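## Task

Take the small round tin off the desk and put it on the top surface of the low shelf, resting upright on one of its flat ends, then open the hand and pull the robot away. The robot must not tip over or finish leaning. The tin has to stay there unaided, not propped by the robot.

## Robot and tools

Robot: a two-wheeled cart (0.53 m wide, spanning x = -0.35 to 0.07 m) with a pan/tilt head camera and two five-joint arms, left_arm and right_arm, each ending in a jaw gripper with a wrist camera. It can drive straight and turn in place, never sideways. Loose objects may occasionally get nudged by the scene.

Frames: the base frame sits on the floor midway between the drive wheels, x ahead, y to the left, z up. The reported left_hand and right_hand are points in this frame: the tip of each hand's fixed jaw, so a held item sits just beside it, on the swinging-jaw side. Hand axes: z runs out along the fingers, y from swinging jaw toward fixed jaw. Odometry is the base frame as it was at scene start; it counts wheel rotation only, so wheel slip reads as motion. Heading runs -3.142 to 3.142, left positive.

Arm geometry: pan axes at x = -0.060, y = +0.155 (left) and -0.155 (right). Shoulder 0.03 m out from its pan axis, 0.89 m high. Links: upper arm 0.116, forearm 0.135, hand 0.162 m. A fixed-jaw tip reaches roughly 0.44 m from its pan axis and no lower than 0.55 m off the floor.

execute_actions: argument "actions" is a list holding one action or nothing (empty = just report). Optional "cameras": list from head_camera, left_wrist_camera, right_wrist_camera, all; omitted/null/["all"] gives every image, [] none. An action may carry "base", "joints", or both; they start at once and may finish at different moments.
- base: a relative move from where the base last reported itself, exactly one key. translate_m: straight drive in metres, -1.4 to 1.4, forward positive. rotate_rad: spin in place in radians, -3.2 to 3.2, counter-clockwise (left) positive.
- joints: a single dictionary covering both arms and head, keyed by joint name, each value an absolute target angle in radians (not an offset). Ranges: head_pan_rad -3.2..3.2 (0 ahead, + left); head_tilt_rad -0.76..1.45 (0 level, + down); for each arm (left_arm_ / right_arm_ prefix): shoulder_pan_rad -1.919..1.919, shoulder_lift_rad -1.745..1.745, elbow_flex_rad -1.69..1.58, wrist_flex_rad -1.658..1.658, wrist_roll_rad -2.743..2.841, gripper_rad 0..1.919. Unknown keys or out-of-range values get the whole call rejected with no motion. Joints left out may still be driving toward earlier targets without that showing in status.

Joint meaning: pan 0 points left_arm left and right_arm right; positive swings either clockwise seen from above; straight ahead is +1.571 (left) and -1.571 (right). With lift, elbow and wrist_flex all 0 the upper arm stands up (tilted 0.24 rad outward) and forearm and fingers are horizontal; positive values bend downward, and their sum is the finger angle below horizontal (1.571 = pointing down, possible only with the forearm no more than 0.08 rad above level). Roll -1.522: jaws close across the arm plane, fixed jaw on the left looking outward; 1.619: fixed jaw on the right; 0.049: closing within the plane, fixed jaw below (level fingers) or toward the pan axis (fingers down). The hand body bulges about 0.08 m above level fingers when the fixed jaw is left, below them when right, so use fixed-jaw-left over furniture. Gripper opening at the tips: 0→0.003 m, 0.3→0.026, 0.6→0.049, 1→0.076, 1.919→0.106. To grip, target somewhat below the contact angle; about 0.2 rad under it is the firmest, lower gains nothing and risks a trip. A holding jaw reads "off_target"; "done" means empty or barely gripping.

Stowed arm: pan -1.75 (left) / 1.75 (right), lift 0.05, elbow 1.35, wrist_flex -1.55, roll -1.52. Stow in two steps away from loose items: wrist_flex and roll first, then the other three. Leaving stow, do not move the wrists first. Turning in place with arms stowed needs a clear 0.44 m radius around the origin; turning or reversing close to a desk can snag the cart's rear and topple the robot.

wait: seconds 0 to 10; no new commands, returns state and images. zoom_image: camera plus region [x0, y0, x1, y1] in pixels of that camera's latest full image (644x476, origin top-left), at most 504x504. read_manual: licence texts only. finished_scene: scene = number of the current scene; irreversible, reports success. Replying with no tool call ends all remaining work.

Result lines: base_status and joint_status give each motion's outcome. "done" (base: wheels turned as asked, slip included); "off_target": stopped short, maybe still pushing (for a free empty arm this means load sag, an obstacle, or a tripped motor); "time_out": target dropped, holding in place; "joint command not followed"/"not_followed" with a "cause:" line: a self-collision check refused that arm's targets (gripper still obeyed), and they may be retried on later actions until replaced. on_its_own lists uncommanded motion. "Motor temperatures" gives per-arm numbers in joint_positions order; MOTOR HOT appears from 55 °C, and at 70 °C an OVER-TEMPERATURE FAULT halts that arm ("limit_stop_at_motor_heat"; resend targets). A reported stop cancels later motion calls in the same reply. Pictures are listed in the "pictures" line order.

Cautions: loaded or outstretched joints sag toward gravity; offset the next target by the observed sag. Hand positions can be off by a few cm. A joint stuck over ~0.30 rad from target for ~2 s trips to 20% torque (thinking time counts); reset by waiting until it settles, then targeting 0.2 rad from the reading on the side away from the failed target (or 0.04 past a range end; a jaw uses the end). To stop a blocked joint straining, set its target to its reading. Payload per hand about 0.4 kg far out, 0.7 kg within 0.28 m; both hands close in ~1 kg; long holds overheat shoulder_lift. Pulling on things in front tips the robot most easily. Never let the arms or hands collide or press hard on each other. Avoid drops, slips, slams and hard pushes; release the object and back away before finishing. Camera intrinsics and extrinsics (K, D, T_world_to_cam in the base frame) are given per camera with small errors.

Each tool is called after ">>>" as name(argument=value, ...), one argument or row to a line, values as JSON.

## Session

>>> execute_actions(
  actions=[
    {"joints":{"head_tilt_rad":0.4}},
  ],
  cameras=["head_camera"],
)

Scene clock: 1.03 s.
Motor temperatures (°C, as the motors report them): left_arm=[30 30 30 35 29] | right_arm=[33 31 29 29 29]
base_odometry: x=+0.000 y=+0.000 heading=+0.000 (m, m, rad; odometry frame)
base_status: not commanded
joint_positions: head_pan_rad=-0.027 head_tilt_rad=+0.393 left_arm_shoulder_pan_rad=-1.751 left_arm_shoulder_lift_rad=+0.096 left_arm_elbow_flex_rad=+1.386 left_arm_wrist_flex_rad=-1.548 left_arm_wrist_roll_rad=-1.491 left_arm_gripper_rad=+1.920 right_arm_shoulder_pan_rad=+1.727 right_arm_shoulder_lift_rad=+0.039 right_arm_elbow_flex_rad=+1.394 right_arm_wrist_flex_rad=-1.472 right_arm_wrist_roll_rad=-1.517 right_arm_gripper_rad=+1.920
joint_status: all done
left_hand: x=-0.3010 y=+0.1031 z=+0.8797 quat_wxyz=(-0.055, -0.679, -0.072, +0.728) (m; base frame)
right_hand: x=-0.3050 y=-0.1241 z=+0.8784 quat_wxyz=(-0.058, +0.691, -0.053, -0.718) (m; base frame)
pictures: head_camera
camera_calibration (this result's frames):
head_camera: T_world_to_cam=[[-0.056481, -0.997902, 0.0316605, -0.0400173], [-0.372952, -0.00832775, -0.927813, 1.09823], [0.92613, -0.0642117, -0.371699, 0.460717], [0, 0, 0, 1]] pos_world=[-0.0193584, -0.00120411, 1.19146]
Images, in order (width x height): head_camera 644x476.

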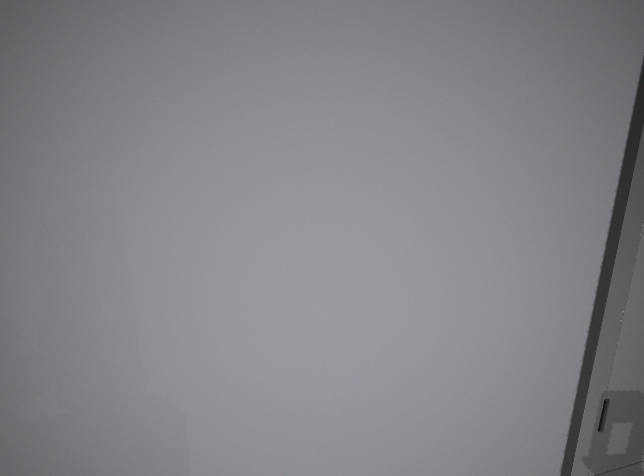

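>>> execute_actions(
  actions=[
    {"joints":{"head_pan_rad":-1.3}},
  ],
  cameras=["head_camera"],
)

>>> execute_actions(
  actions=[
    {"joints":{"head_pan_rad":-2.3}},
  ],
  cameras=["head_camera"],
)

>>> execute_actions(
  actions=[
    {"joints":{"head_pan_rad":2.6}},
  ],
  cameras=["head_camera"],
)

>>> execute_actions(
  actions=[
    {"joints":{"head_pan_rad":1.5}},
  ],
  cameras=["head_camera"],
)

Scene clock: 4.70 s.
Motor temperatures (°C, as the motors report them): left_arm=[30 30 30 35 29] | right_arm=[33 31 29 29 29]
base_odometry: x=+0.000 y=+0.000 heading=+0.000 (m, m, rad; odometry frame)
base_status: not commanded
joint_positions: head_pan_rad=-1.290 head_tilt_rad=+0.393 left_arm_shoulder_pan_rad=-1.751 left_arm_shoulder_lift_rad=+0.096 left_arm_elbow_flex_rad=+1.386 left_arm_wrist_flex_rad=-1.548 left_arm_wrist_roll_rad=-1.491 left_arm_gripper_rad=+1.920 right_arm_shoulder_pan_rad=+1.727 right_arm_shoulder_lift_rad=+0.039 right_arm_elbow_flex_rad=+1.394 right_arm_wrist_flex_rad=-1.472 right_arm_wrist_roll_rad=-1.517 right_arm_gripper_rad=+1.920
joint_status: all done
left_hand: x=-0.3010 y=+0.1031 z=+0.8797 quat_wxyz=(-0.055, -0.679, -0.072, +0.728) (m; base frame)
right_hand: x=-0.3050 y=-0.1241 z=+0.8784 quat_wxyz=(-0.058, +0.691, -0.053, -0.718) (m; base frame)
pictures: head_camera
camera_calibration (this result's frames):
head_camera: T_world_to_cam=[[-0.968205, -0.248148, 0.0316611, -0.0828691], [-0.120804, 0.352966, -0.927805, 1.11007], [0.219058, -0.90213, -0.37172, 0.427509], [0, 0, 0, 1]] pos_world=[-0.0397826, -0.0267109, 1.19146]
Images, in order (width x height): head_camera 644x476.

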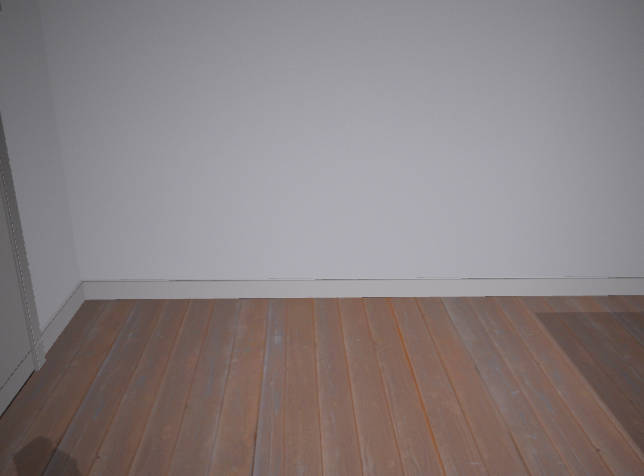

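Scene clock: 6.17 s.
Motor temperatures (°C, as the motors report them): left_arm=[30 30 30 35 29] | right_arm=[33 31 29 29 29]
base_odometry: x=+0.000 y=+0.000 heading=+0.000 (m, m, rad; odometry frame)
base_status: not commanded
joint_positions: head_pan_rad=-2.290 head_tilt_rad=+0.393 left_arm_shoulder_pan_rad=-1.751 left_arm_shoulder_lift_rad=+0.096 left_arm_elbow_flex_rad=+1.386 left_arm_wrist_flex_rad=-1.548 left_arm_wrist_roll_rad=-1.491 left_arm_gripper_rad=+1.920 right_arm_shoulder_pan_rad=+1.727 right_arm_shoulder_lift_rad=+0.039 right_arm_elbow_flex_rad=+1.394 right_arm_wrist_flex_rad=-1.472 right_arm_wrist_roll_rad=-1.517 right_arm_gripper_rad=+1.920
joint_status: all done
left_hand: x=-0.3010 y=+0.1031 z=+0.8797 quat_wxyz=(-0.055, -0.679, -0.072, +0.728) (m; base frame)
right_hand: x=-0.3050 y=-0.1241 z=+0.8784 quat_wxyz=(-0.058, +0.691, -0.053, -0.718) (m; base frame)
pictures: head_camera
camera_calibration (this result's frames):
head_camera: T_world_to_cam=[[-0.731933, 0.680641, 0.0316612, -0.0717644], [0.231742, 0.292364, -0.927803, 1.12664], [-0.640757, -0.671753, -0.371723, 0.387102], [0, 0, 0, 1]] pos_world=[-0.0655769, -0.0205053, 1.19146]
Images, in order (width x height): head_camera 644x476.

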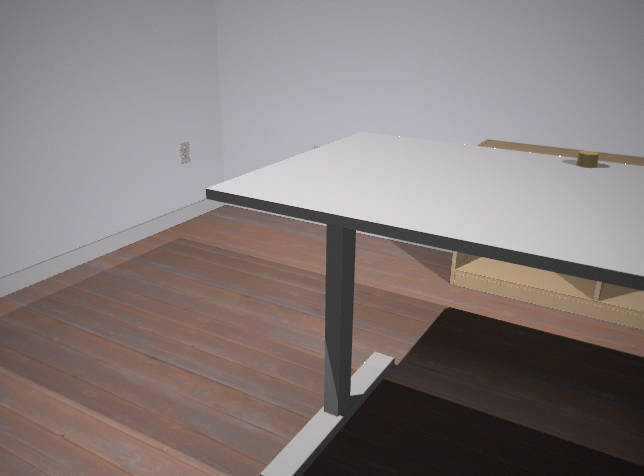

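Scene clock: 10.23 s.
Motor temperatures (°C, as the motors report them): left_arm=[30 30 30 35 29] | right_arm=[33 31 29 29 29]
base_odometry: x=+0.000 y=+0.000 heading=+0.000 (m, m, rad; odometry frame)
base_status: not commanded
joint_positions: head_pan_rad=+2.590 head_tilt_rad=+0.393 left_arm_shoulder_pan_rad=-1.751 left_arm_shoulder_lift_rad=+0.096 left_arm_elbow_flex_rad=+1.386 left_arm_wrist_flex_rad=-1.548 left_arm_wrist_roll_rad=-1.491 left_arm_gripper_rad=+1.920 right_arm_shoulder_pan_rad=+1.727 right_arm_shoulder_lift_rad=+0.039 right_arm_elbow_flex_rad=+1.394 right_arm_wrist_flex_rad=-1.472 right_arm_wrist_roll_rad=-1.517 right_arm_gripper_rad=+1.920
joint_status: all done
left_hand: x=-0.3010 y=+0.1031 z=+0.8797 quat_wxyz=(-0.055, -0.679, -0.072, +0.728) (m; base frame)
right_hand: x=-0.3050 y=-0.1241 z=+0.8784 quat_wxyz=(-0.058, +0.691, -0.053, -0.718) (m; base frame)
pictures: head_camera
camera_calibration (this result's frames):
head_camera: T_world_to_cam=[[0.548996, 0.835225, 0.0316613, -0.0115608], [0.326929, -0.179721, -0.927803, 1.13111], [-0.769234, 0.519711, -0.371725, 0.381065], [0, 0, 0, 1]] pos_world=[-0.0703171, 0.0148958, 1.19146]
Images, in order (width x height): head_camera 644x476.

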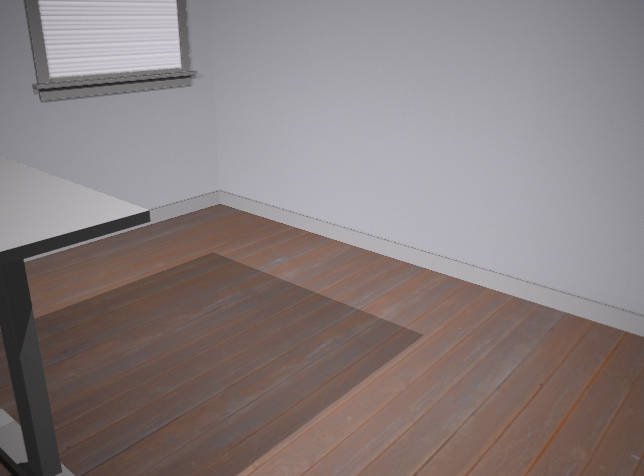

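Scene clock: 11.77 s.
Motor temperatures (°C, as the motors report them): left_arm=[30 30 30 35 29] | right_arm=[33 31 29 29 29]
base_odometry: x=+0.000 y=+0.000 heading=+0.000 (m, m, rad; odometry frame)
base_status: not commanded
joint_positions: head_pan_rad=+1.510 head_tilt_rad=+0.393 left_arm_shoulder_pan_rad=-1.751 left_arm_shoulder_lift_rad=+0.096 left_arm_elbow_flex_rad=+1.386 left_arm_wrist_flex_rad=-1.548 left_arm_wrist_roll_rad=-1.491 left_arm_gripper_rad=+1.920 right_arm_shoulder_pan_rad=+1.727 right_arm_shoulder_lift_rad=+0.039 right_arm_elbow_flex_rad=+1.394 right_arm_wrist_flex_rad=-1.472 right_arm_wrist_roll_rad=-1.517 right_arm_gripper_rad=+1.920
joint_status: all done
left_hand: x=-0.3010 y=+0.1031 z=+0.8797 quat_wxyz=(-0.055, -0.679, -0.072, +0.728) (m; base frame)
right_hand: x=-0.3050 y=-0.1241 z=+0.8784 quat_wxyz=(-0.058, +0.691, -0.053, -0.718) (m; base frame)
pictures: head_camera
camera_calibration (this result's frames):
head_camera: T_world_to_cam=[[0.995391, -0.0905206, 0.0316613, 0.00941975], [-0.00441313, -0.373045, -0.927803, 1.11554], [0.0957963, 0.923387, -0.371725, 0.421721], [0, 0, 0, 1]] pos_world=[-0.0448527, 0.0275855, 1.19146]
Images, in order (width x height): head_camera 644x476.

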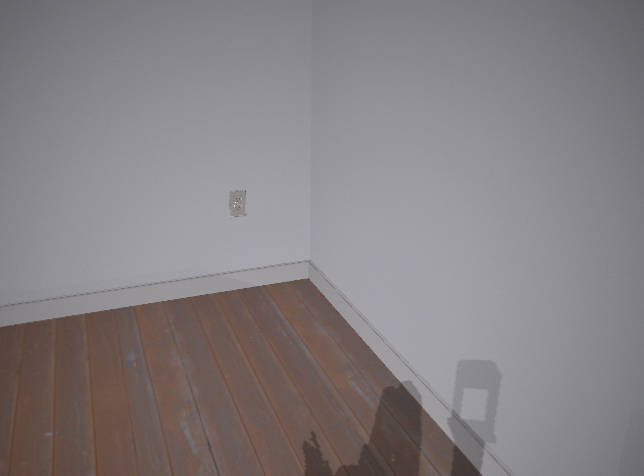

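>>> execute_actions(
  actions=[
    {"base":{"rotate_rad":-1.29},"joints":{"head_pan_rad":0}},
  ],
  cameras=[],
)

>>> execute_actions(
  actions=[
    {"base":{"translate_m":1.4}},
  ],
  cameras=[],
)

>>> execute_actions(
  actions=[
    {"base":{"rotate_rad":-1.57}},
  ],
  cameras=["head_camera"],
)

>>> execute_actions(
  actions=[
    {"base":{"translate_m":1.4}},
  ],
  cameras=[],
)

>>> execute_actions(
  actions=[
    {"base":{"translate_m":0.9},"joints":{"head_pan_rad":-1.5,"head_tilt_rad":0.5}},
  ],
  cameras=["head_camera"],
)

Scene clock: 22.40 s.
Motor temperatures (°C, as the motors report them): left_arm=[30 30 30 35 29] | right_arm=[33 31 29 29 29]
base_odometry: x=-0.001 y=+0.000 heading=-1.289 (m, m, rad; odometry frame)
base_status: done
joint_positions: head_pan_rad=+0.010 head_tilt_rad=+0.393 left_arm_shoulder_pan_rad=-1.751 left_arm_shoulder_lift_rad=+0.096 left_arm_elbow_flex_rad=+1.386 left_arm_wrist_flex_rad=-1.548 left_arm_wrist_roll_rad=-1.491 left_arm_gripper_rad=+1.920 right_arm_shoulder_pan_rad=+1.727 right_arm_shoulder_lift_rad=+0.039 right_arm_elbow_flex_rad=+1.394 right_arm_wrist_flex_rad=-1.472 right_arm_wrist_roll_rad=-1.517 right_arm_gripper_rad=+1.920
joint_status: all done
left_hand: x=-0.3010 y=+0.1031 z=+0.8797 quat_wxyz=(-0.055, -0.679, -0.072, +0.728) (m; base frame)
right_hand: x=-0.3050 y=-0.1241 z=+0.8784 quat_wxyz=(-0.058, +0.691, -0.053, -0.718) (m; base frame)
pictures: none
No camera images: the call's "cameras" was empty. Leave "cameras" out to get every camera's image.

Scene clock: 30.23 s.
Motor temperatures (°C, as the motors report them): left_arm=[30 30 30 35 29] | right_arm=[33 31 29 29 29]
base_odometry: x=+0.388 y=-1.345 heading=-1.286 (m, m, rad; odometry frame)
base_status: done
joint_positions: head_pan_rad=+0.010 head_tilt_rad=+0.393 left_arm_shoulder_pan_rad=-1.751 left_arm_shoulder_lift_rad=+0.096 left_arm_elbow_flex_rad=+1.386 left_arm_wrist_flex_rad=-1.548 left_arm_wrist_roll_rad=-1.491 left_arm_gripper_rad=+1.920 right_arm_shoulder_pan_rad=+1.727 right_arm_shoulder_lift_rad=+0.039 right_arm_elbow_flex_rad=+1.394 right_arm_wrist_flex_rad=-1.472 right_arm_wrist_roll_rad=-1.517 right_arm_gripper_rad=+1.920
joint_status: not commanded
left_hand: x=-0.3010 y=+0.1031 z=+0.8797 quat_wxyz=(-0.055, -0.679, -0.072, +0.728) (m; base frame)
right_hand: x=-0.3050 y=-0.1241 z=+0.8784 quat_wxyz=(-0.058, +0.691, -0.053, -0.718) (m; base frame)
pictures: none
No camera images: the call's "cameras" was empty. Leave "cameras" out to get every camera's image.

Scene clock: 32.90 s.
Motor temperatures (°C, as the motors report them): left_arm=[30 30 30 35 29] | right_arm=[33 31 29 29 29]
base_odometry: x=+0.388 y=-1.344 heading=-2.855 (m, m, rad; odometry frame)
base_status: done
joint_positions: head_pan_rad=+0.010 head_tilt_rad=+0.393 left_arm_shoulder_pan_rad=-1.751 left_arm_shoulder_lift_rad=+0.096 left_arm_elbow_flex_rad=+1.386 left_arm_wrist_flex_rad=-1.548 left_arm_wrist_roll_rad=-1.491 left_arm_gripper_rad=+1.920 right_arm_shoulder_pan_rad=+1.727 right_arm_shoulder_lift_rad=+0.039 right_arm_elbow_flex_rad=+1.394 right_arm_wrist_flex_rad=-1.472 right_arm_wrist_roll_rad=-1.517 right_arm_gripper_rad=+1.920
joint_status: not commanded
left_hand: x=-0.3010 y=+0.1031 z=+0.8797 quat_wxyz=(-0.055, -0.679, -0.072, +0.728) (m; base frame)
right_hand: x=-0.3050 y=-0.1241 z=+0.8784 quat_wxyz=(-0.058, +0.691, -0.053, -0.718) (m; base frame)
pictures: head_camera
camera_calibration (this result's frames):
head_camera: T_world_to_cam=[[-0.0199376, -0.9993, 0.031669, -0.0383095], [-0.372662, -0.0219649, -0.927707, 1.09812], [0.927753, -0.0302981, -0.371963, 0.461097], [0, 0, 0, 1]] pos_world=[-0.0193213, -0.000192244, 1.19146]
Images, in order (width x height): head_camera 644x476.

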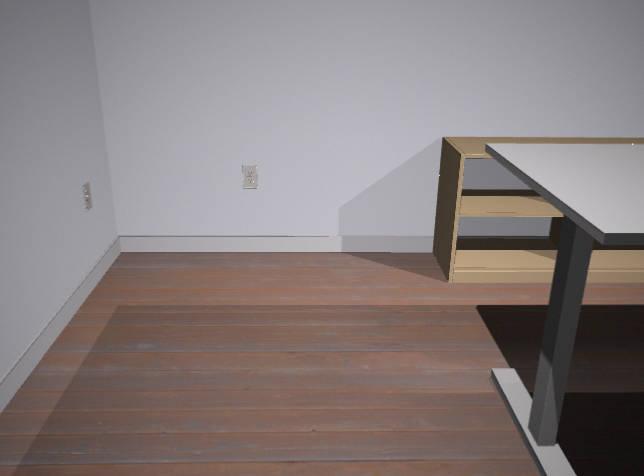

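Scene clock: 40.73 s.
Motor temperatures (°C, as the motors report them): left_arm=[30 30 30 35 29] | right_arm=[33 31 29 29 29]
base_odometry: x=-0.955 y=-1.740 heading=-2.852 (m, m, rad; odometry frame)
base_status: done
joint_positions: head_pan_rad=+0.010 head_tilt_rad=+0.394 left_arm_shoulder_pan_rad=-1.751 left_arm_shoulder_lift_rad=+0.096 left_arm_elbow_flex_rad=+1.386 left_arm_wrist_flex_rad=-1.548 left_arm_wrist_roll_rad=-1.491 left_arm_gripper_rad=+1.920 right_arm_shoulder_pan_rad=+1.727 right_arm_shoulder_lift_rad=+0.039 right_arm_elbow_flex_rad=+1.394 right_arm_wrist_flex_rad=-1.472 right_arm_wrist_roll_rad=-1.517 right_arm_gripper_rad=+1.920
joint_status: not commanded
left_hand: x=-0.3010 y=+0.1031 z=+0.8797 quat_wxyz=(-0.055, -0.679, -0.072, +0.728) (m; base frame)
right_hand: x=-0.3050 y=-0.1241 z=+0.8784 quat_wxyz=(-0.058, +0.691, -0.053, -0.718) (m; base frame)
pictures: none
No camera images: the call's "cameras" was empty. Leave "cameras" out to get every camera's image.

Scene clock: 46.00 s.
Motor temperatures (°C, as the motors report them): left_arm=[30 30 30 35 29] | right_arm=[33 31 29 29 29]
base_odometry: x=-1.817 y=-1.999 heading=-2.852 (m, m, rad; odometry frame)
base_status: done
joint_positions: head_pan_rad=-1.490 head_tilt_rad=+0.494 left_arm_shoulder_pan_rad=-1.751 left_arm_shoulder_lift_rad=+0.096 left_arm_elbow_flex_rad=+1.386 left_arm_wrist_flex_rad=-1.548 left_arm_wrist_roll_rad=-1.491 left_arm_gripper_rad=+1.920 right_arm_shoulder_pan_rad=+1.727 right_arm_shoulder_lift_rad=+0.039 right_arm_elbow_flex_rad=+1.394 right_arm_wrist_flex_rad=-1.472 right_arm_wrist_roll_rad=-1.517 right_arm_gripper_rad=+1.920
joint_status: all done
left_hand: x=-0.3010 y=+0.1031 z=+0.8797 quat_wxyz=(-0.055, -0.679, -0.072, +0.728) (m; base frame)
right_hand: x=-0.3050 y=-0.1241 z=+0.8784 quat_wxyz=(-0.058, +0.691, -0.053, -0.718) (m; base frame)
pictures: head_camera
camera_calibration (this result's frames):
head_camera: T_world_to_cam=[[-0.997942, -0.0540615, 0.0344976, -0.0875315], [-0.0555822, 0.46079, -0.885767, 1.06475], [0.0319897, -0.885861, -0.462846, 0.523603], [0, 0, 0, 1]] pos_world=[-0.0449201, -0.0315176, 1.18849]
Images, in order (width x height): head_camera 644x476.

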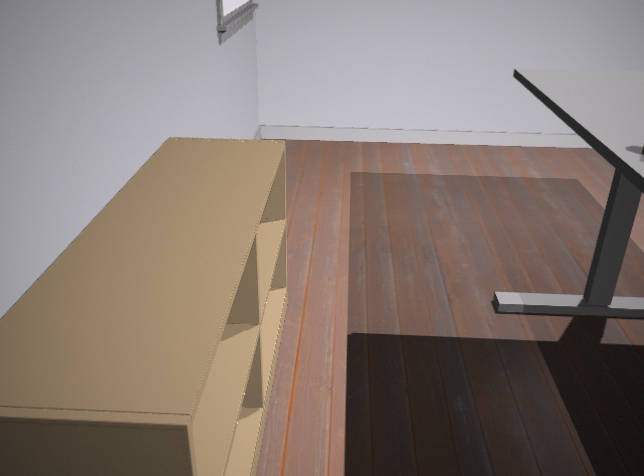

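>>> execute_actions(
  actions=[
    {"base":{"translate_m":-0.25}},
  ],
  cameras=[],
)

>>> execute_actions(
  actions=[
    {"base":{"rotate_rad":-1.53},"joints":{"head_pan_rad":-1.2,"head_tilt_rad":0.8}},
  ],
  cameras=[],
)

>>> execute_actions(
  actions=[
    {"base":{"translate_m":1.05}},
  ],
  cameras=["head_camera"],
)

Scene clock: 50.63 s.
Motor temperatures (°C, as the motors report them): left_arm=[30 30 30 35 29] | right_arm=[33 31 29 29 29]
base_odometry: x=-1.577 y=-1.927 heading=-2.851 (m, m, rad; odometry frame)
base_status: done
joint_positions: head_pan_rad=-1.490 head_tilt_rad=+0.494 left_arm_shoulder_pan_rad=-1.751 left_arm_shoulder_lift_rad=+0.096 left_arm_elbow_flex_rad=+1.386 left_arm_wrist_flex_rad=-1.548 left_arm_wrist_roll_rad=-1.491 left_arm_gripper_rad=+1.920 right_arm_shoulder_pan_rad=+1.727 right_arm_shoulder_lift_rad=+0.039 right_arm_elbow_flex_rad=+1.394 right_arm_wrist_flex_rad=-1.472 right_arm_wrist_roll_rad=-1.517 right_arm_gripper_rad=+1.920
joint_status: not commanded
left_hand: x=-0.3010 y=+0.1031 z=+0.8797 quat_wxyz=(-0.055, -0.679, -0.072, +0.728) (m; base frame)
right_hand: x=-0.3050 y=-0.1241 z=+0.8784 quat_wxyz=(-0.058, +0.691, -0.053, -0.718) (m; base frame)
pictures: none
No camera images: the call's "cameras" was empty. Leave "cameras" out to get every camera's image.

Scene clock: 53.23 s.
Motor temperatures (°C, as the motors report them): left_arm=[30 30 30 35 29] | right_arm=[33 31 29 29 29]
base_odometry: x=-1.577 y=-1.927 heading=+1.904 (m, m, rad; odometry frame)
base_status: done
joint_positions: head_pan_rad=-1.210 head_tilt_rad=+0.795 left_arm_shoulder_pan_rad=-1.751 left_arm_shoulder_lift_rad=+0.096 left_arm_elbow_flex_rad=+1.386 left_arm_wrist_flex_rad=-1.548 left_arm_wrist_roll_rad=-1.491 left_arm_gripper_rad=+1.920 right_arm_shoulder_pan_rad=+1.727 right_arm_shoulder_lift_rad=+0.039 right_arm_elbow_flex_rad=+1.394 right_arm_wrist_flex_rad=-1.472 right_arm_wrist_roll_rad=-1.517 right_arm_gripper_rad=+1.920
joint_status: all done
left_hand: x=-0.3010 y=+0.1031 z=+0.8797 quat_wxyz=(-0.055, -0.679, -0.072, +0.728) (m; base frame)
right_hand: x=-0.3050 y=-0.1241 z=+0.8784 quat_wxyz=(-0.058, +0.691, -0.053, -0.718) (m; base frame)
pictures: none
No camera images: the call's "cameras" was empty. Leave "cameras" out to get every camera's image.

Scene clock: 59.40 s.
Motor temperatures (°C, as the motors report them): left_arm=[30 30 30 35 29] | right_arm=[33 31 29 29 29]
base_odometry: x=-1.919 y=-0.934 heading=+1.905 (m, m, rad; odometry frame)
base_status: done
joint_positions: head_pan_rad=-1.210 head_tilt_rad=+0.795 left_arm_shoulder_pan_rad=-1.751 left_arm_shoulder_lift_rad=+0.096 left_arm_elbow_flex_rad=+1.386 left_arm_wrist_flex_rad=-1.548 left_arm_wrist_roll_rad=-1.491 left_arm_gripper_rad=+1.920 right_arm_shoulder_pan_rad=+1.727 right_arm_shoulder_lift_rad=+0.039 right_arm_elbow_flex_rad=+1.394 right_arm_wrist_flex_rad=-1.472 right_arm_wrist_roll_rad=-1.517 right_arm_gripper_rad=+1.920
joint_status: not commanded
left_hand: x=-0.3010 y=+0.1031 z=+0.8797 quat_wxyz=(-0.055, -0.679, -0.072, +0.728) (m; base frame)
right_hand: x=-0.3050 y=-0.1241 z=+0.8784 quat_wxyz=(-0.058, +0.691, -0.053, -0.718) (m; base frame)
pictures: head_camera
camera_calibration (this result's frames):
head_camera: T_world_to_cam=[[-0.939976, -0.338789, 0.0408187, -0.0920827], [-0.266321, 0.653552, -0.708479, 0.850785], [0.213348, -0.676824, -0.704551, 0.810329], [0, 0, 0, 1]] pos_world=[-0.0328554, -0.0387788, 1.17744]
Images, in order (width x height): head_camera 644x476.

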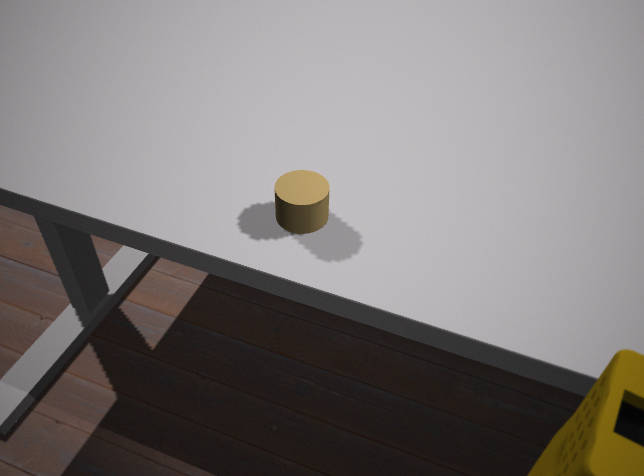

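>>> execute_actions(
  actions=[
    {"base":{"translate_m":0.17},"joints":{"right_arm_shoulder_pan_rad":-0.12,"right_arm_shoulder_lift_rad":0.0,"right_arm_elbow_flex_rad":0.5,"right_arm_wrist_flex_rad":0.0,"right_arm_gripper_rad":1.5,"head_pan_rad":-1.6}},
  ],
  cameras=[],
)

>>> execute_actions(
  actions=[
    {"joints":{"right_arm_shoulder_lift_rad":0.4,"right_arm_elbow_flex_rad":0.0,"right_arm_wrist_flex_rad":0.5}},
  ],
  cameras=["right_wrist_camera"],
)

Scene clock: 63.37 s.
Motor temperatures (°C, as the motors report them): left_arm=[30 30 30 35 29] | right_arm=[33 31 29 29 29]
base_odometry: x=-1.975 y=-0.774 heading=+1.907 (m, m, rad; odometry frame)
base_status: done
joint_positions: head_pan_rad=-1.590 head_tilt_rad=+0.795 left_arm_shoulder_pan_rad=-1.751 left_arm_shoulder_lift_rad=+0.096 left_arm_elbow_flex_rad=+1.386 left_arm_wrist_flex_rad=-1.548 left_arm_wrist_roll_rad=-1.491 left_arm_gripper_rad=+1.920 right_arm_shoulder_pan_rad=-0.109 right_arm_shoulder_lift_rad=+0.031 right_arm_elbow_flex_rad=+0.535 right_arm_wrist_flex_rad=-0.002 right_arm_wrist_roll_rad=-1.517 right_arm_gripper_rad=+1.509
joint_status: all done
left_hand: x=-0.3010 y=+0.1031 z=+0.8797 quat_wxyz=(-0.055, -0.679, -0.072, +0.728) (m; base frame)
right_hand: x=-0.0182 y=-0.4663 z=+0.8515 quat_wxyz=(+0.358, +0.583, +0.654, -0.323) (m; base frame)
pictures: none
No camera images: the call's "cameras" was empty. Leave "cameras" out to get every camera's image.

Scene clock: 64.50 s.
Motor temperatures (°C, as the motors report them): left_arm=[30 30 30 35 29] | right_arm=[33 31 29 29 29]
base_odometry: x=-1.975 y=-0.774 heading=+1.907 (m, m, rad; odometry frame)
base_status: not commanded
joint_positions: head_pan_rad=-1.590 head_tilt_rad=+0.795 left_arm_shoulder_pan_rad=-1.751 left_arm_shoulder_lift_rad=+0.096 left_arm_elbow_flex_rad=+1.386 left_arm_wrist_flex_rad=-1.548 left_arm_wrist_roll_rad=-1.491 left_arm_gripper_rad=+1.920 right_arm_shoulder_pan_rad=-0.110 right_arm_shoulder_lift_rad=+0.409 right_arm_elbow_flex_rad=+0.024 right_arm_wrist_flex_rad=+0.493 right_arm_wrist_roll_rad=-1.517 right_arm_gripper_rad=+1.509
joint_status: all done
left_hand: x=-0.3010 y=+0.1031 z=+0.8797 quat_wxyz=(-0.055, -0.679, -0.072, +0.728) (m; base frame)
right_hand: x=-0.0169 y=-0.4739 z=+0.8058 quat_wxyz=(+0.235, +0.631, +0.708, -0.212) (m; base frame)
pictures: right_wrist_camera
camera_calibration (this result's frames):
right_wrist_camera: T_world_to_cam=[[-0.995832, -0.0812689, 0.041411, -0.0935384], [-0.0853264, 0.990473, -0.10809, 0.583748], [-0.0322321, -0.111173, -0.993278, 0.817058], [0, 0, 0, 1]] pos_world=[-0.0170039, -0.494953, 0.878537]
Images, in order (width x height): right_wrist_camera 644x476.

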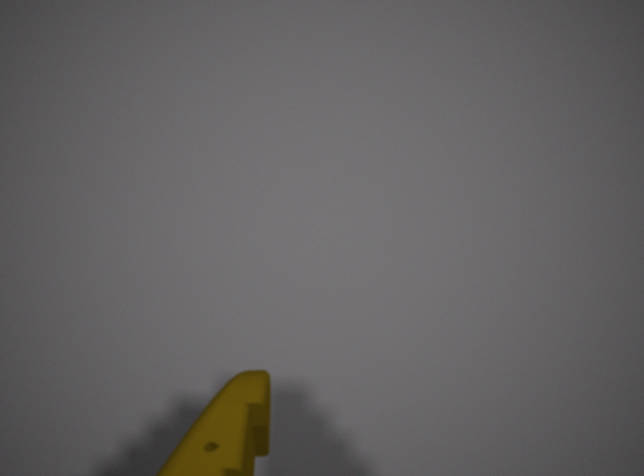

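>>> execute_actions(
  actions=[
    {"joints":{"right_arm_shoulder_lift_rad":-0.1,"right_arm_elbow_flex_rad":0.3,"right_arm_wrist_flex_rad":0.9}},
  ],
  cameras=["right_wrist_camera","head_camera"],
)

Scene clock: 66.30 s.
Motor temperatures (°C, as the motors report them): left_arm=[30 30 30 35 29] | right_arm=[33 31 29 29 29]
base_odometry: x=-1.975 y=-0.774 heading=+1.907 (m, m, rad; odometry frame)
base_status: not commanded
joint_positions: head_pan_rad=-1.590 head_tilt_rad=+0.795 left_arm_shoulder_pan_rad=-1.751 left_arm_shoulder_lift_rad=+0.096 left_arm_elbow_flex_rad=+1.386 left_arm_wrist_flex_rad=-1.548 left_arm_wrist_roll_rad=-1.491 left_arm_gripper_rad=+1.920 right_arm_shoulder_pan_rad=-0.110 right_arm_shoulder_lift_rad=-0.059 right_arm_elbow_flex_rad=+0.304 right_arm_wrist_flex_rad=+0.898 right_arm_wrist_roll_rad=-1.517 right_arm_gripper_rad=+1.509
joint_status: all done
left_hand: x=-0.3010 y=+0.1031 z=+0.8797 quat_wxyz=(-0.055, -0.679, -0.072, +0.728) (m; base frame)
right_hand: x=-0.0248 y=-0.4029 z=+0.8343 quat_wxyz=(+0.158, +0.650, +0.730, -0.142) (m; base frame)
pictures: head_camera, right_wrist_camera
camera_calibration (this result's frames):
head_camera: T_world_to_cam=[[-0.998573, 0.0344277, 0.0408188, -0.0948369], [-0.00462922, 0.705722, -0.708473, 0.863078], [-0.0531979, -0.707651, -0.704556, 0.797807], [0, 0, 0, 1]] pos_world=[-0.0482645, -0.0412587, 1.17744]
right_wrist_camera: T_world_to_cam=[[-0.994778, -0.0907718, 0.0466537, -0.104961], [-0.0853308, 0.990513, 0.107716, 0.335813], [-0.0559887, 0.103173, -0.993086, 0.938608], [0, 0, 0, 1]] pos_world=[-0.0232062, -0.438993, 0.900843]
Images, in order (width x height): head_camera 644x476, right_wrist_camera 644x476.

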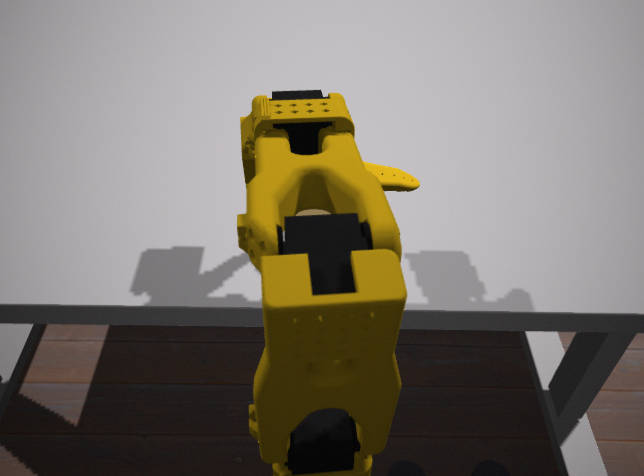

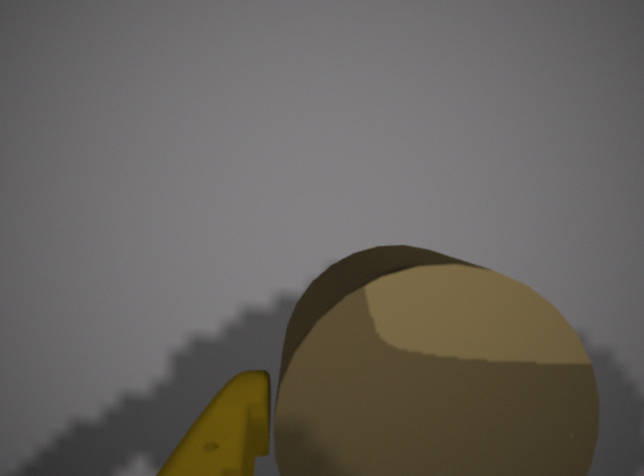

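>>> execute_actions(
  actions=[
    {"joints":{"right_arm_shoulder_lift_rad":0.2,"right_arm_elbow_flex_rad":0.4,"right_arm_wrist_flex_rad":0.55,"right_arm_shoulder_pan_rad":-0.15}},
  ],
  cameras=["right_wrist_camera"],
)

Scene clock: 68.87 s.
Motor temperatures (°C, as the motors report them): left_arm=[30 30 30 35 29] | right_arm=[33 31 29 29 29]
base_odometry: x=-1.975 y=-0.774 heading=+1.907 (m, m, rad; odometry frame)
base_status: not commanded
joint_positions: head_pan_rad=-1.590 head_tilt_rad=+0.795 left_arm_shoulder_pan_rad=-1.751 left_arm_shoulder_lift_rad=+0.096 left_arm_elbow_flex_rad=+1.386 left_arm_wrist_flex_rad=-1.548 left_arm_wrist_roll_rad=-1.491 left_arm_gripper_rad=+1.920 right_arm_shoulder_pan_rad=-0.140 right_arm_shoulder_lift_rad=+0.117 right_arm_elbow_flex_rad=+0.380 right_arm_wrist_flex_rad=+0.545 right_arm_wrist_roll_rad=-1.517 right_arm_gripper_rad=+1.509
joint_status: all done
left_hand: x=-0.3010 y=+0.1031 z=+0.8797 quat_wxyz=(-0.055, -0.679, -0.072, +0.728) (m; base frame)
right_hand: x=-0.0144 y=-0.4243 z=+0.8039 quat_wxyz=(+0.196, +0.632, +0.730, -0.172) (m; base frame)
pictures: right_wrist_camera
camera_calibration (this result's frames):
right_wrist_camera: T_world_to_cam=[[-0.992343, -0.115219, 0.0444944, -0.103768], [-0.114964, 0.993335, 0.00824623, 0.441923], [-0.045148, 0.00306782, -0.998976, 0.873643], [0, 0, 0, 1]] pos_world=[-0.0127249, -0.453614, 0.873721]
Images, in order (width x height): right_wrist_camera 644x476.

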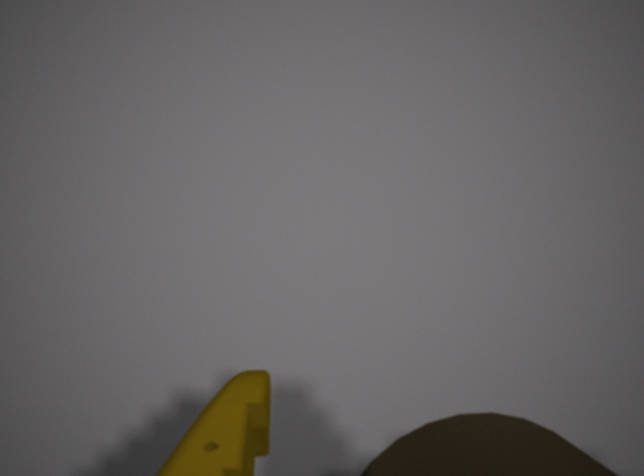

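>>> execute_actions(
  actions=[
    {"joints":{"right_arm_shoulder_lift_rad":0.1,"right_arm_elbow_flex_rad":0.6,"right_arm_wrist_flex_rad":0.6}},
  ],
  cameras=["right_wrist_camera"],
)

Scene clock: 71.23 s.
Motor temperatures (°C, as the motors report them): left_arm=[30 30 30 35 29] | right_arm=[33 31 29 29 29]
base_odometry: x=-1.975 y=-0.774 heading=+1.907 (m, m, rad; odometry frame)
base_status: not commanded
joint_positions: head_pan_rad=-1.590 head_tilt_rad=+0.795 left_arm_shoulder_pan_rad=-1.751 left_arm_shoulder_lift_rad=+0.096 left_arm_elbow_flex_rad=+1.386 left_arm_wrist_flex_rad=-1.548 left_arm_wrist_roll_rad=-1.491 left_arm_gripper_rad=+1.920 right_arm_shoulder_pan_rad=-0.140 right_arm_shoulder_lift_rad=+0.031 right_arm_elbow_flex_rad=+0.483 right_arm_wrist_flex_rad=+0.550 right_arm_wrist_roll_rad=-1.517 right_arm_gripper_rad=+1.509
joint_status: right_arm_elbow_flex_rad off_target (ended at +0.483, target +0.600); right_arm_wrist_flex_rad off_target (ended at +0.549, target +0.600); the others done
left_hand: x=-0.3010 y=+0.1031 z=+0.8797 quat_wxyz=(-0.055, -0.679, -0.072, +0.728) (m; base frame)
right_hand: x=-0.0163 y=-0.4109 z=+0.8033 quat_wxyz=(+0.189, +0.633, +0.732, -0.165) (m; base frame)
pictures: right_wrist_camera
camera_calibration (this result's frames):
right_wrist_camera: T_world_to_cam=[[-0.992209, -0.116171, 0.0449976, -0.104856], [-0.114908, 0.992932, 0.0297113, 0.411038], [-0.0481312, 0.0243093, -0.998545, 0.881235], [0, 0, 0, 1]] pos_world=[-0.0143931, -0.441736, 0.872459]
Images, in order (width x height): right_wrist_camera 644x476.

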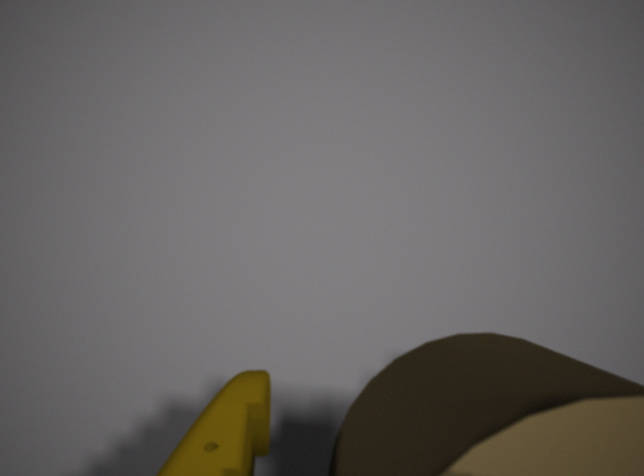

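>>> execute_actions(
  actions=[
    {"joints":{"right_arm_shoulder_lift_rad":-0.3,"right_arm_elbow_flex_rad":0.45,"right_arm_wrist_flex_rad":1.0,"right_arm_gripper_rad":1.1}},
  ],
  cameras=["right_wrist_camera"],
)

Scene clock: 73.47 s.
Motor temperatures (°C, as the motors report them): left_arm=[30 30 30 35 29] | right_arm=[33 31 29 29 29]
base_odometry: x=-1.975 y=-0.774 heading=+1.907 (m, m, rad; odometry frame)
base_status: not commanded
joint_positions: head_pan_rad=-1.590 head_tilt_rad=+0.795 left_arm_shoulder_pan_rad=-1.751 left_arm_shoulder_lift_rad=+0.096 left_arm_elbow_flex_rad=+1.386 left_arm_wrist_flex_rad=-1.548 left_arm_wrist_roll_rad=-1.491 left_arm_gripper_rad=+1.920 right_arm_shoulder_pan_rad=-0.140 right_arm_shoulder_lift_rad=-0.265 right_arm_elbow_flex_rad=+0.479 right_arm_wrist_flex_rad=+0.996 right_arm_wrist_roll_rad=-1.517 right_arm_gripper_rad=+1.109
joint_status: all done
left_hand: x=-0.3010 y=+0.1031 z=+0.8797 quat_wxyz=(-0.055, -0.679, -0.072, +0.728) (m; base frame)
right_hand: x=-0.0221 y=-0.3691 z=+0.8361 quat_wxyz=(+0.135, +0.644, +0.744, -0.118) (m; base frame)
pictures: right_wrist_camera
camera_calibration (this result's frames):
right_wrist_camera: T_world_to_cam=[[-0.991267, -0.122882, 0.0478534, -0.112149], [-0.112835, 0.97817, 0.174502, 0.241391], [-0.068252, 0.167579, -0.983493, 0.952606], [0, 0, 0, 1]] pos_world=[-0.0189148, -0.409539, 0.900125]
Images, in order (width x height): right_wrist_camera 644x476.

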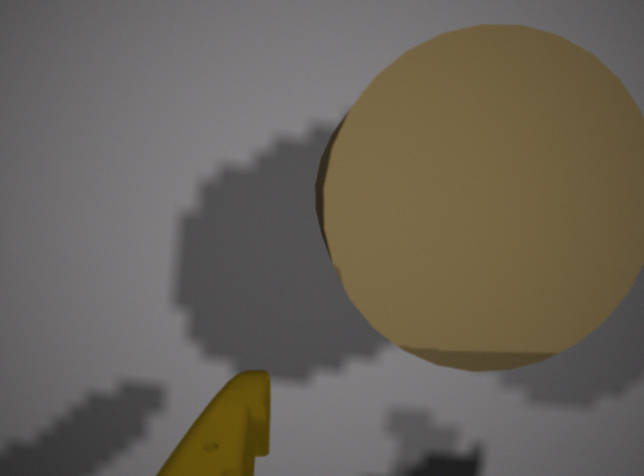

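>>> execute_actions(
  actions=[
    {"joints":{"right_arm_shoulder_lift_rad":-0.12,"right_arm_elbow_flex_rad":0.5,"right_arm_wrist_flex_rad":0.85,"right_arm_gripper_rad":1.5,"right_arm_shoulder_pan_rad":-0.08}},
  ],
  cameras=["right_wrist_camera"],
)

Scene clock: 76.17 s.
Motor temperatures (°C, as the motors report them): left_arm=[30 30 30 35 29] | right_arm=[33 31 29 29 29]
base_odometry: x=-1.975 y=-0.774 heading=+1.907 (m, m, rad; odometry frame)
base_status: not commanded
joint_positions: head_pan_rad=-1.590 head_tilt_rad=+0.795 left_arm_shoulder_pan_rad=-1.751 left_arm_shoulder_lift_rad=+0.096 left_arm_elbow_flex_rad=+1.386 left_arm_wrist_flex_rad=-1.548 left_arm_wrist_roll_rad=-1.491 left_arm_gripper_rad=+1.920 right_arm_shoulder_pan_rad=-0.090 right_arm_shoulder_lift_rad=-0.111 right_arm_elbow_flex_rad=+0.503 right_arm_wrist_flex_rad=+0.860 right_arm_wrist_roll_rad=-1.517 right_arm_gripper_rad=+1.491
joint_status: all done
left_hand: x=-0.3010 y=+0.1031 z=+0.8797 quat_wxyz=(-0.055, -0.679, -0.072, +0.728) (m; base frame)
right_hand: x=-0.0322 y=-0.3759 z=+0.8098 quat_wxyz=(+0.117, +0.664, +0.731, -0.107) (m; base frame)
pictures: right_wrist_camera
camera_calibration (this result's frames):
right_wrist_camera: T_world_to_cam=[[-0.995922, -0.0760821, 0.048482, -0.104782], [-0.0639733, 0.974492, 0.215111, 0.218802], [-0.0636114, 0.211132, -0.975386, 0.937092], [0, 0, 0, 1]] pos_world=[-0.0307471, -0.419043, 0.872039]
Images, in order (width x height): right_wrist_camera 644x476.

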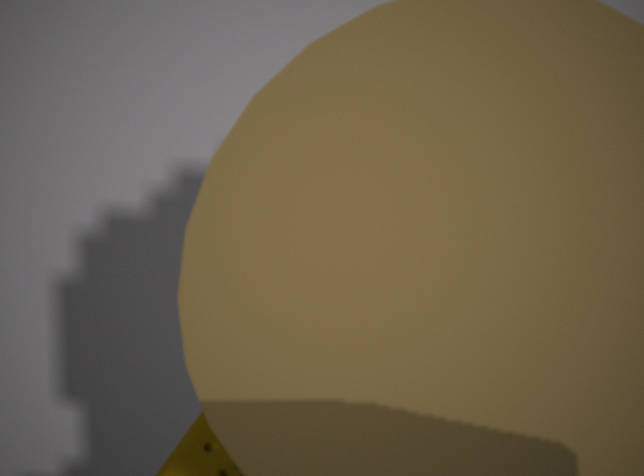

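>>> execute_actions(
  actions=[
    {"joints":{"right_arm_shoulder_lift_rad":-0.03,"right_arm_elbow_flex_rad":0.45,"right_arm_wrist_flex_rad":0.8,"right_arm_shoulder_pan_rad":-0.11}},
  ],
  cameras=[],
)

>>> execute_actions(
  actions=[
    {"joints":{"right_arm_gripper_rad":0.5}},
  ],
  cameras=["right_wrist_camera"],
)

Scene clock: 78.17 s.
Motor temperatures (°C, as the motors report them): left_arm=[30 30 30 35 29] | right_arm=[33 31 29 29 29]
base_odometry: x=-1.975 y=-0.774 heading=+1.907 (m, m, rad; odometry frame)
base_status: not commanded
joint_positions: head_pan_rad=-1.590 head_tilt_rad=+0.795 left_arm_shoulder_pan_rad=-1.751 left_arm_shoulder_lift_rad=+0.096 left_arm_elbow_flex_rad=+1.386 left_arm_wrist_flex_rad=-1.548 left_arm_wrist_roll_rad=-1.491 left_arm_gripper_rad=+1.920 right_arm_shoulder_pan_rad=-0.098 right_arm_shoulder_lift_rad=-0.045 right_arm_elbow_flex_rad=+0.457 right_arm_wrist_flex_rad=+0.805 right_arm_wrist_roll_rad=-1.517 right_arm_gripper_rad=+1.491
joint_status: all done
left_hand: x=-0.3010 y=+0.1031 z=+0.8797 quat_wxyz=(-0.055, -0.679, -0.072, +0.728) (m; base frame)
right_hand: x=-0.0294 y=-0.3876 z=+0.8079 quat_wxyz=(+0.130, +0.659, +0.731, -0.119) (m; base frame)
pictures: none
No camera images: the call's "cameras" was empty. Leave "cameras" out to get every camera's image.

Scene clock: 79.20 s.
Motor temperatures (°C, as the motors report them): left_arm=[30 30 30 35 29] | right_arm=[33 31 29 29 29]
base_odometry: x=-1.975 y=-0.774 heading=+1.907 (m, m, rad; odometry frame)
base_status: not commanded
joint_positions: head_pan_rad=-1.590 head_tilt_rad=+0.795 left_arm_shoulder_pan_rad=-1.751 left_arm_shoulder_lift_rad=+0.096 left_arm_elbow_flex_rad=+1.386 left_arm_wrist_flex_rad=-1.548 left_arm_wrist_roll_rad=-1.491 left_arm_gripper_rad=+1.920 right_arm_shoulder_pan_rad=-0.100 right_arm_shoulder_lift_rad=-0.044 right_arm_elbow_flex_rad=+0.457 right_arm_wrist_flex_rad=+0.805 right_arm_wrist_roll_rad=-1.517 right_arm_gripper_rad=+0.512
joint_status: all done
left_hand: x=-0.3010 y=+0.1031 z=+0.8797 quat_wxyz=(-0.055, -0.679, -0.072, +0.728) (m; base frame)
right_hand: x=-0.0290 y=-0.3874 z=+0.8076 quat_wxyz=(+0.130, +0.659, +0.732, -0.118) (m; base frame)
pictures: right_wrist_camera
camera_calibration (this result's frames):
right_wrist_camera: T_world_to_cam=[[-0.995342, -0.0836254, 0.0479761, -0.104851], [-0.0736063, 0.980531, 0.182047, 0.259435], [-0.0622658, 0.177668, -0.982119, 0.930061], [0, 0, 0, 1]] pos_world=[-0.0273552, -0.428395, 0.871232]
Images, in order (width x height): right_wrist_camera 644x476.

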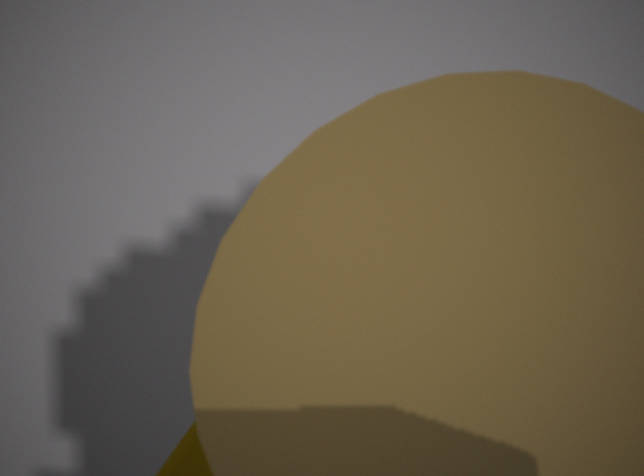

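>>> execute_actions(
  actions=[
    {"joints":{"right_arm_gripper_rad":1.5}},
  ],
  cameras=[],
)

>>> execute_actions(
  actions=[
    {"joints":{"right_arm_shoulder_lift_rad":0.1,"right_arm_elbow_flex_rad":0.32,"right_arm_wrist_flex_rad":0.7,"right_arm_shoulder_pan_rad":-0.13}},
  ],
  cameras=["right_wrist_camera"],
)

>>> execute_actions(
  actions=[
    {"joints":{"right_arm_gripper_rad":0.5}},
  ],
  cameras=[],
)

Scene clock: 82.30 s.
Motor temperatures (°C, as the motors report them): left_arm=[30 30 30 35 29] | right_arm=[33 31 29 29 29]
base_odometry: x=-1.975 y=-0.774 heading=+1.907 (m, m, rad; odometry frame)
base_status: not commanded
joint_positions: head_pan_rad=-1.590 head_tilt_rad=+0.795 left_arm_shoulder_pan_rad=-1.751 left_arm_shoulder_lift_rad=+0.096 left_arm_elbow_flex_rad=+1.386 left_arm_wrist_flex_rad=-1.548 left_arm_wrist_roll_rad=-1.491 left_arm_gripper_rad=+1.920 right_arm_shoulder_pan_rad=-0.100 right_arm_shoulder_lift_rad=-0.044 right_arm_elbow_flex_rad=+0.456 right_arm_wrist_flex_rad=+0.803 right_arm_wrist_roll_rad=-1.517 right_arm_gripper_rad=+1.490
joint_status: all done
left_hand: x=-0.3010 y=+0.1031 z=+0.8797 quat_wxyz=(-0.055, -0.679, -0.072, +0.728) (m; base frame)
right_hand: x=-0.0290 y=-0.3879 z=+0.8079 quat_wxyz=(+0.131, +0.659, +0.731, -0.119) (m; base frame)
pictures: none
No camera images: the call's "cameras" was empty. Leave "cameras" out to get every camera's image.

Scene clock: 83.10 s.
Motor temperatures (°C, as the motors report them): left_arm=[30 30 30 35 29] | right_arm=[33 31 29 29 29]
base_odometry: x=-1.975 y=-0.774 heading=+1.907 (m, m, rad; odometry frame)
base_status: not commanded
joint_positions: head_pan_rad=-1.590 head_tilt_rad=+0.795 left_arm_shoulder_pan_rad=-1.751 left_arm_shoulder_lift_rad=+0.096 left_arm_elbow_flex_rad=+1.386 left_arm_wrist_flex_rad=-1.548 left_arm_wrist_roll_rad=-1.491 left_arm_gripper_rad=+1.920 right_arm_shoulder_pan_rad=-0.118 right_arm_shoulder_lift_rad=+0.094 right_arm_elbow_flex_rad=+0.331 right_arm_wrist_flex_rad=+0.705 right_arm_wrist_roll_rad=-1.517 right_arm_gripper_rad=+1.491
joint_status: all done
left_hand: x=-0.3010 y=+0.1031 z=+0.8797 quat_wxyz=(-0.055, -0.679, -0.072, +0.728) (m; base frame)
right_hand: x=-0.0215 y=-0.4143 z=+0.8072 quat_wxyz=(+0.163, +0.646, +0.731, -0.145) (m; base frame)
pictures: right_wrist_camera
camera_calibration (this result's frames):
right_wrist_camera: T_world_to_cam=[[-0.99412, -0.0978318, 0.0464125, -0.104178], [-0.0930723, 0.991068, 0.0955115, 0.360292], [-0.055342, 0.0906302, -0.994346, 0.908892], [0, 0, 0, 1]] pos_world=[-0.019732, -0.449639, 0.874176]
Images, in order (width x height): right_wrist_camera 644x476.

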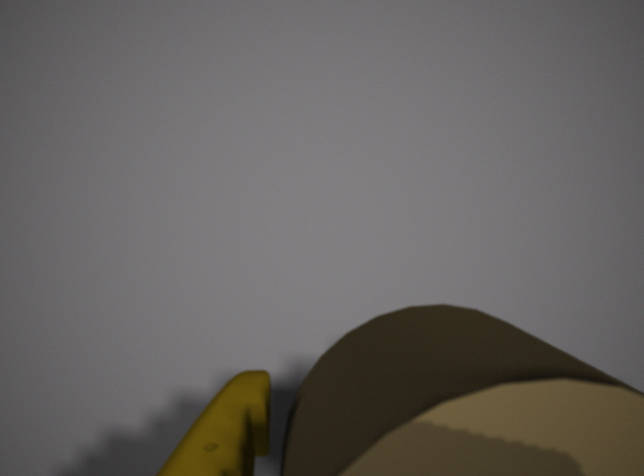

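Scene clock: 84.13 s.
Motor temperatures (°C, as the motors report them): left_arm=[30 30 30 35 29] | right_arm=[33 31 29 29 29]
base_odometry: x=-1.975 y=-0.774 heading=+1.907 (m, m, rad; odometry frame)
base_status: not commanded
joint_positions: head_pan_rad=-1.590 head_tilt_rad=+0.795 left_arm_shoulder_pan_rad=-1.751 left_arm_shoulder_lift_rad=+0.096 left_arm_elbow_flex_rad=+1.386 left_arm_wrist_flex_rad=-1.548 left_arm_wrist_roll_rad=-1.491 left_arm_gripper_rad=+1.920 right_arm_shoulder_pan_rad=-0.118 right_arm_shoulder_lift_rad=+0.093 right_arm_elbow_flex_rad=+0.321 right_arm_wrist_flex_rad=+0.702 right_arm_wrist_roll_rad=-1.517 right_arm_gripper_rad=+0.649
joint_status: right_arm_gripper_rad off_target (ended at +0.649, target +0.500)
left_hand: x=-0.3010 y=+0.1031 z=+0.8797 quat_wxyz=(-0.055, -0.679, -0.072, +0.728) (m; base frame)
right_hand: x=-0.0212 y=-0.4170 z=+0.8098 quat_wxyz=(+0.169, +0.645, +0.730, -0.150) (m; base frame)
pictures: none
No camera images: the call's "cameras" was empty. Leave "cameras" out to get every camera's image.

>>> execute_actions(
  actions=[
    {"joints":{"right_arm_gripper_rad":0.45,"right_arm_shoulder_lift_rad":-0.2,"right_arm_elbow_flex_rad":0.3,"right_arm_wrist_flex_rad":0.7}},
  ],
  cameras=[],
)

>>> execute_actions(
  actions=[
    {"joints":{"right_arm_shoulder_pan_rad":-1.2,"head_pan_rad":-0.6,"head_tilt_rad":0.7}},
  ],
  cameras=["head_camera","right_wrist_camera"],
)

Scene clock: 86.27 s.
Motor temperatures (°C, as the motors report them): left_arm=[30 30 30 35 29] | right_arm=[33 31 29 29 29]
base_odometry: x=-1.975 y=-0.774 heading=+1.907 (m, m, rad; odometry frame)
base_status: not commanded
joint_positions: head_pan_rad=-1.590 head_tilt_rad=+0.795 left_arm_shoulder_pan_rad=-1.751 left_arm_shoulder_lift_rad=+0.096 left_arm_elbow_flex_rad=+1.386 left_arm_wrist_flex_rad=-1.548 left_arm_wrist_roll_rad=-1.491 left_arm_gripper_rad=+1.920 right_arm_shoulder_pan_rad=-0.120 right_arm_shoulder_lift_rad=-0.157 right_arm_elbow_flex_rad=+0.317 right_arm_wrist_flex_rad=+0.702 right_arm_wrist_roll_rad=-1.517 right_arm_gripper_rad=+0.639
joint_status: right_arm_gripper_rad off_target (ended at +0.639, target +0.450); the others done
left_hand: x=-0.3010 y=+0.1031 z=+0.8797 quat_wxyz=(-0.055, -0.679, -0.072, +0.728) (m; base frame)
right_hand: x=-0.0191 y=-0.4308 z=+0.8712 quat_wxyz=(+0.259, +0.621, +0.703, -0.231) (m; base frame)
pictures: none
No camera images: the call's "cameras" was empty. Leave "cameras" out to get every camera's image.

Scene clock: 87.80 s.
Motor temperatures (°C, as the motors report them): left_arm=[30 30 30 35 29] | right_arm=[33 31 29 29 29]
base_odometry: x=-1.975 y=-0.774 heading=+1.907 (m, m, rad; odometry frame)
base_status: not commanded
joint_positions: head_pan_rad=-0.610 head_tilt_rad=+0.714 left_arm_shoulder_pan_rad=-1.751 left_arm_shoulder_lift_rad=+0.096 left_arm_elbow_flex_rad=+1.386 left_arm_wrist_flex_rad=-1.548 left_arm_wrist_roll_rad=-1.491 left_arm_gripper_rad=+1.920 right_arm_shoulder_pan_rad=-1.189 right_arm_shoulder_lift_rad=-0.157 right_arm_elbow_flex_rad=+0.317 right_arm_wrist_flex_rad=+0.702 right_arm_wrist_roll_rad=-1.517 right_arm_gripper_rad=+0.639
joint_status: all done
left_hand: x=-0.3010 y=+0.1031 z=+0.8797 quat_wxyz=(-0.055, -0.679, -0.072, +0.728) (m; base frame)
right_hand: x=+0.2015 y=-0.2517 z=+0.8712 quat_wxyz=(+0.341, +0.176, +0.921, -0.067) (m; base frame)
pictures: head_camera, right_wrist_camera
camera_calibration (this result's frames):
head_camera: T_world_to_cam=[[-0.587376, -0.808351, 0.0394735, -0.0739621], [-0.540284, 0.355341, -0.762775, 0.900404], [0.602564, -0.469362, -0.645458, 0.760606], [0, 0, 0, 1]] pos_world=[-0.0152836, -0.0227376, 1.18066]
right_wrist_camera: T_world_to_cam=[[-0.401583, -0.914972, 0.0394628, -0.188634], [-0.904769, 0.389693, -0.171852, 0.458863], [0.141862, -0.104718, -0.984332, 0.872491], [0, 0, 0, 1]] pos_world=[0.21564, -0.260046, 0.945121]
Images, in order (width x height): head_camera 644x476, right_wrist_camera 644x476.

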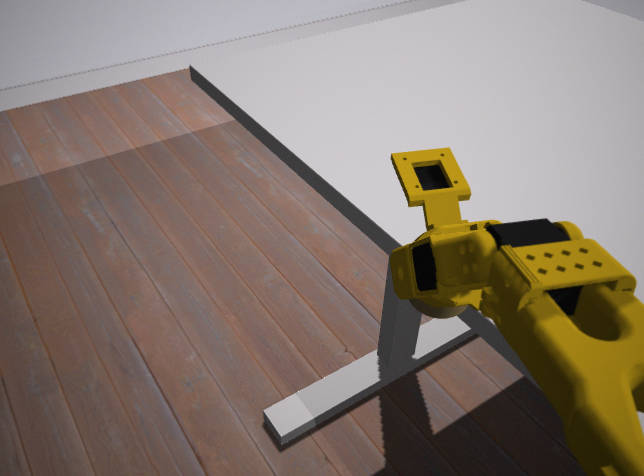

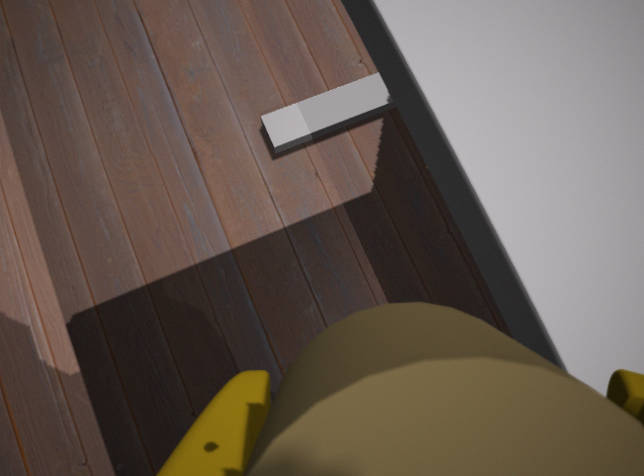

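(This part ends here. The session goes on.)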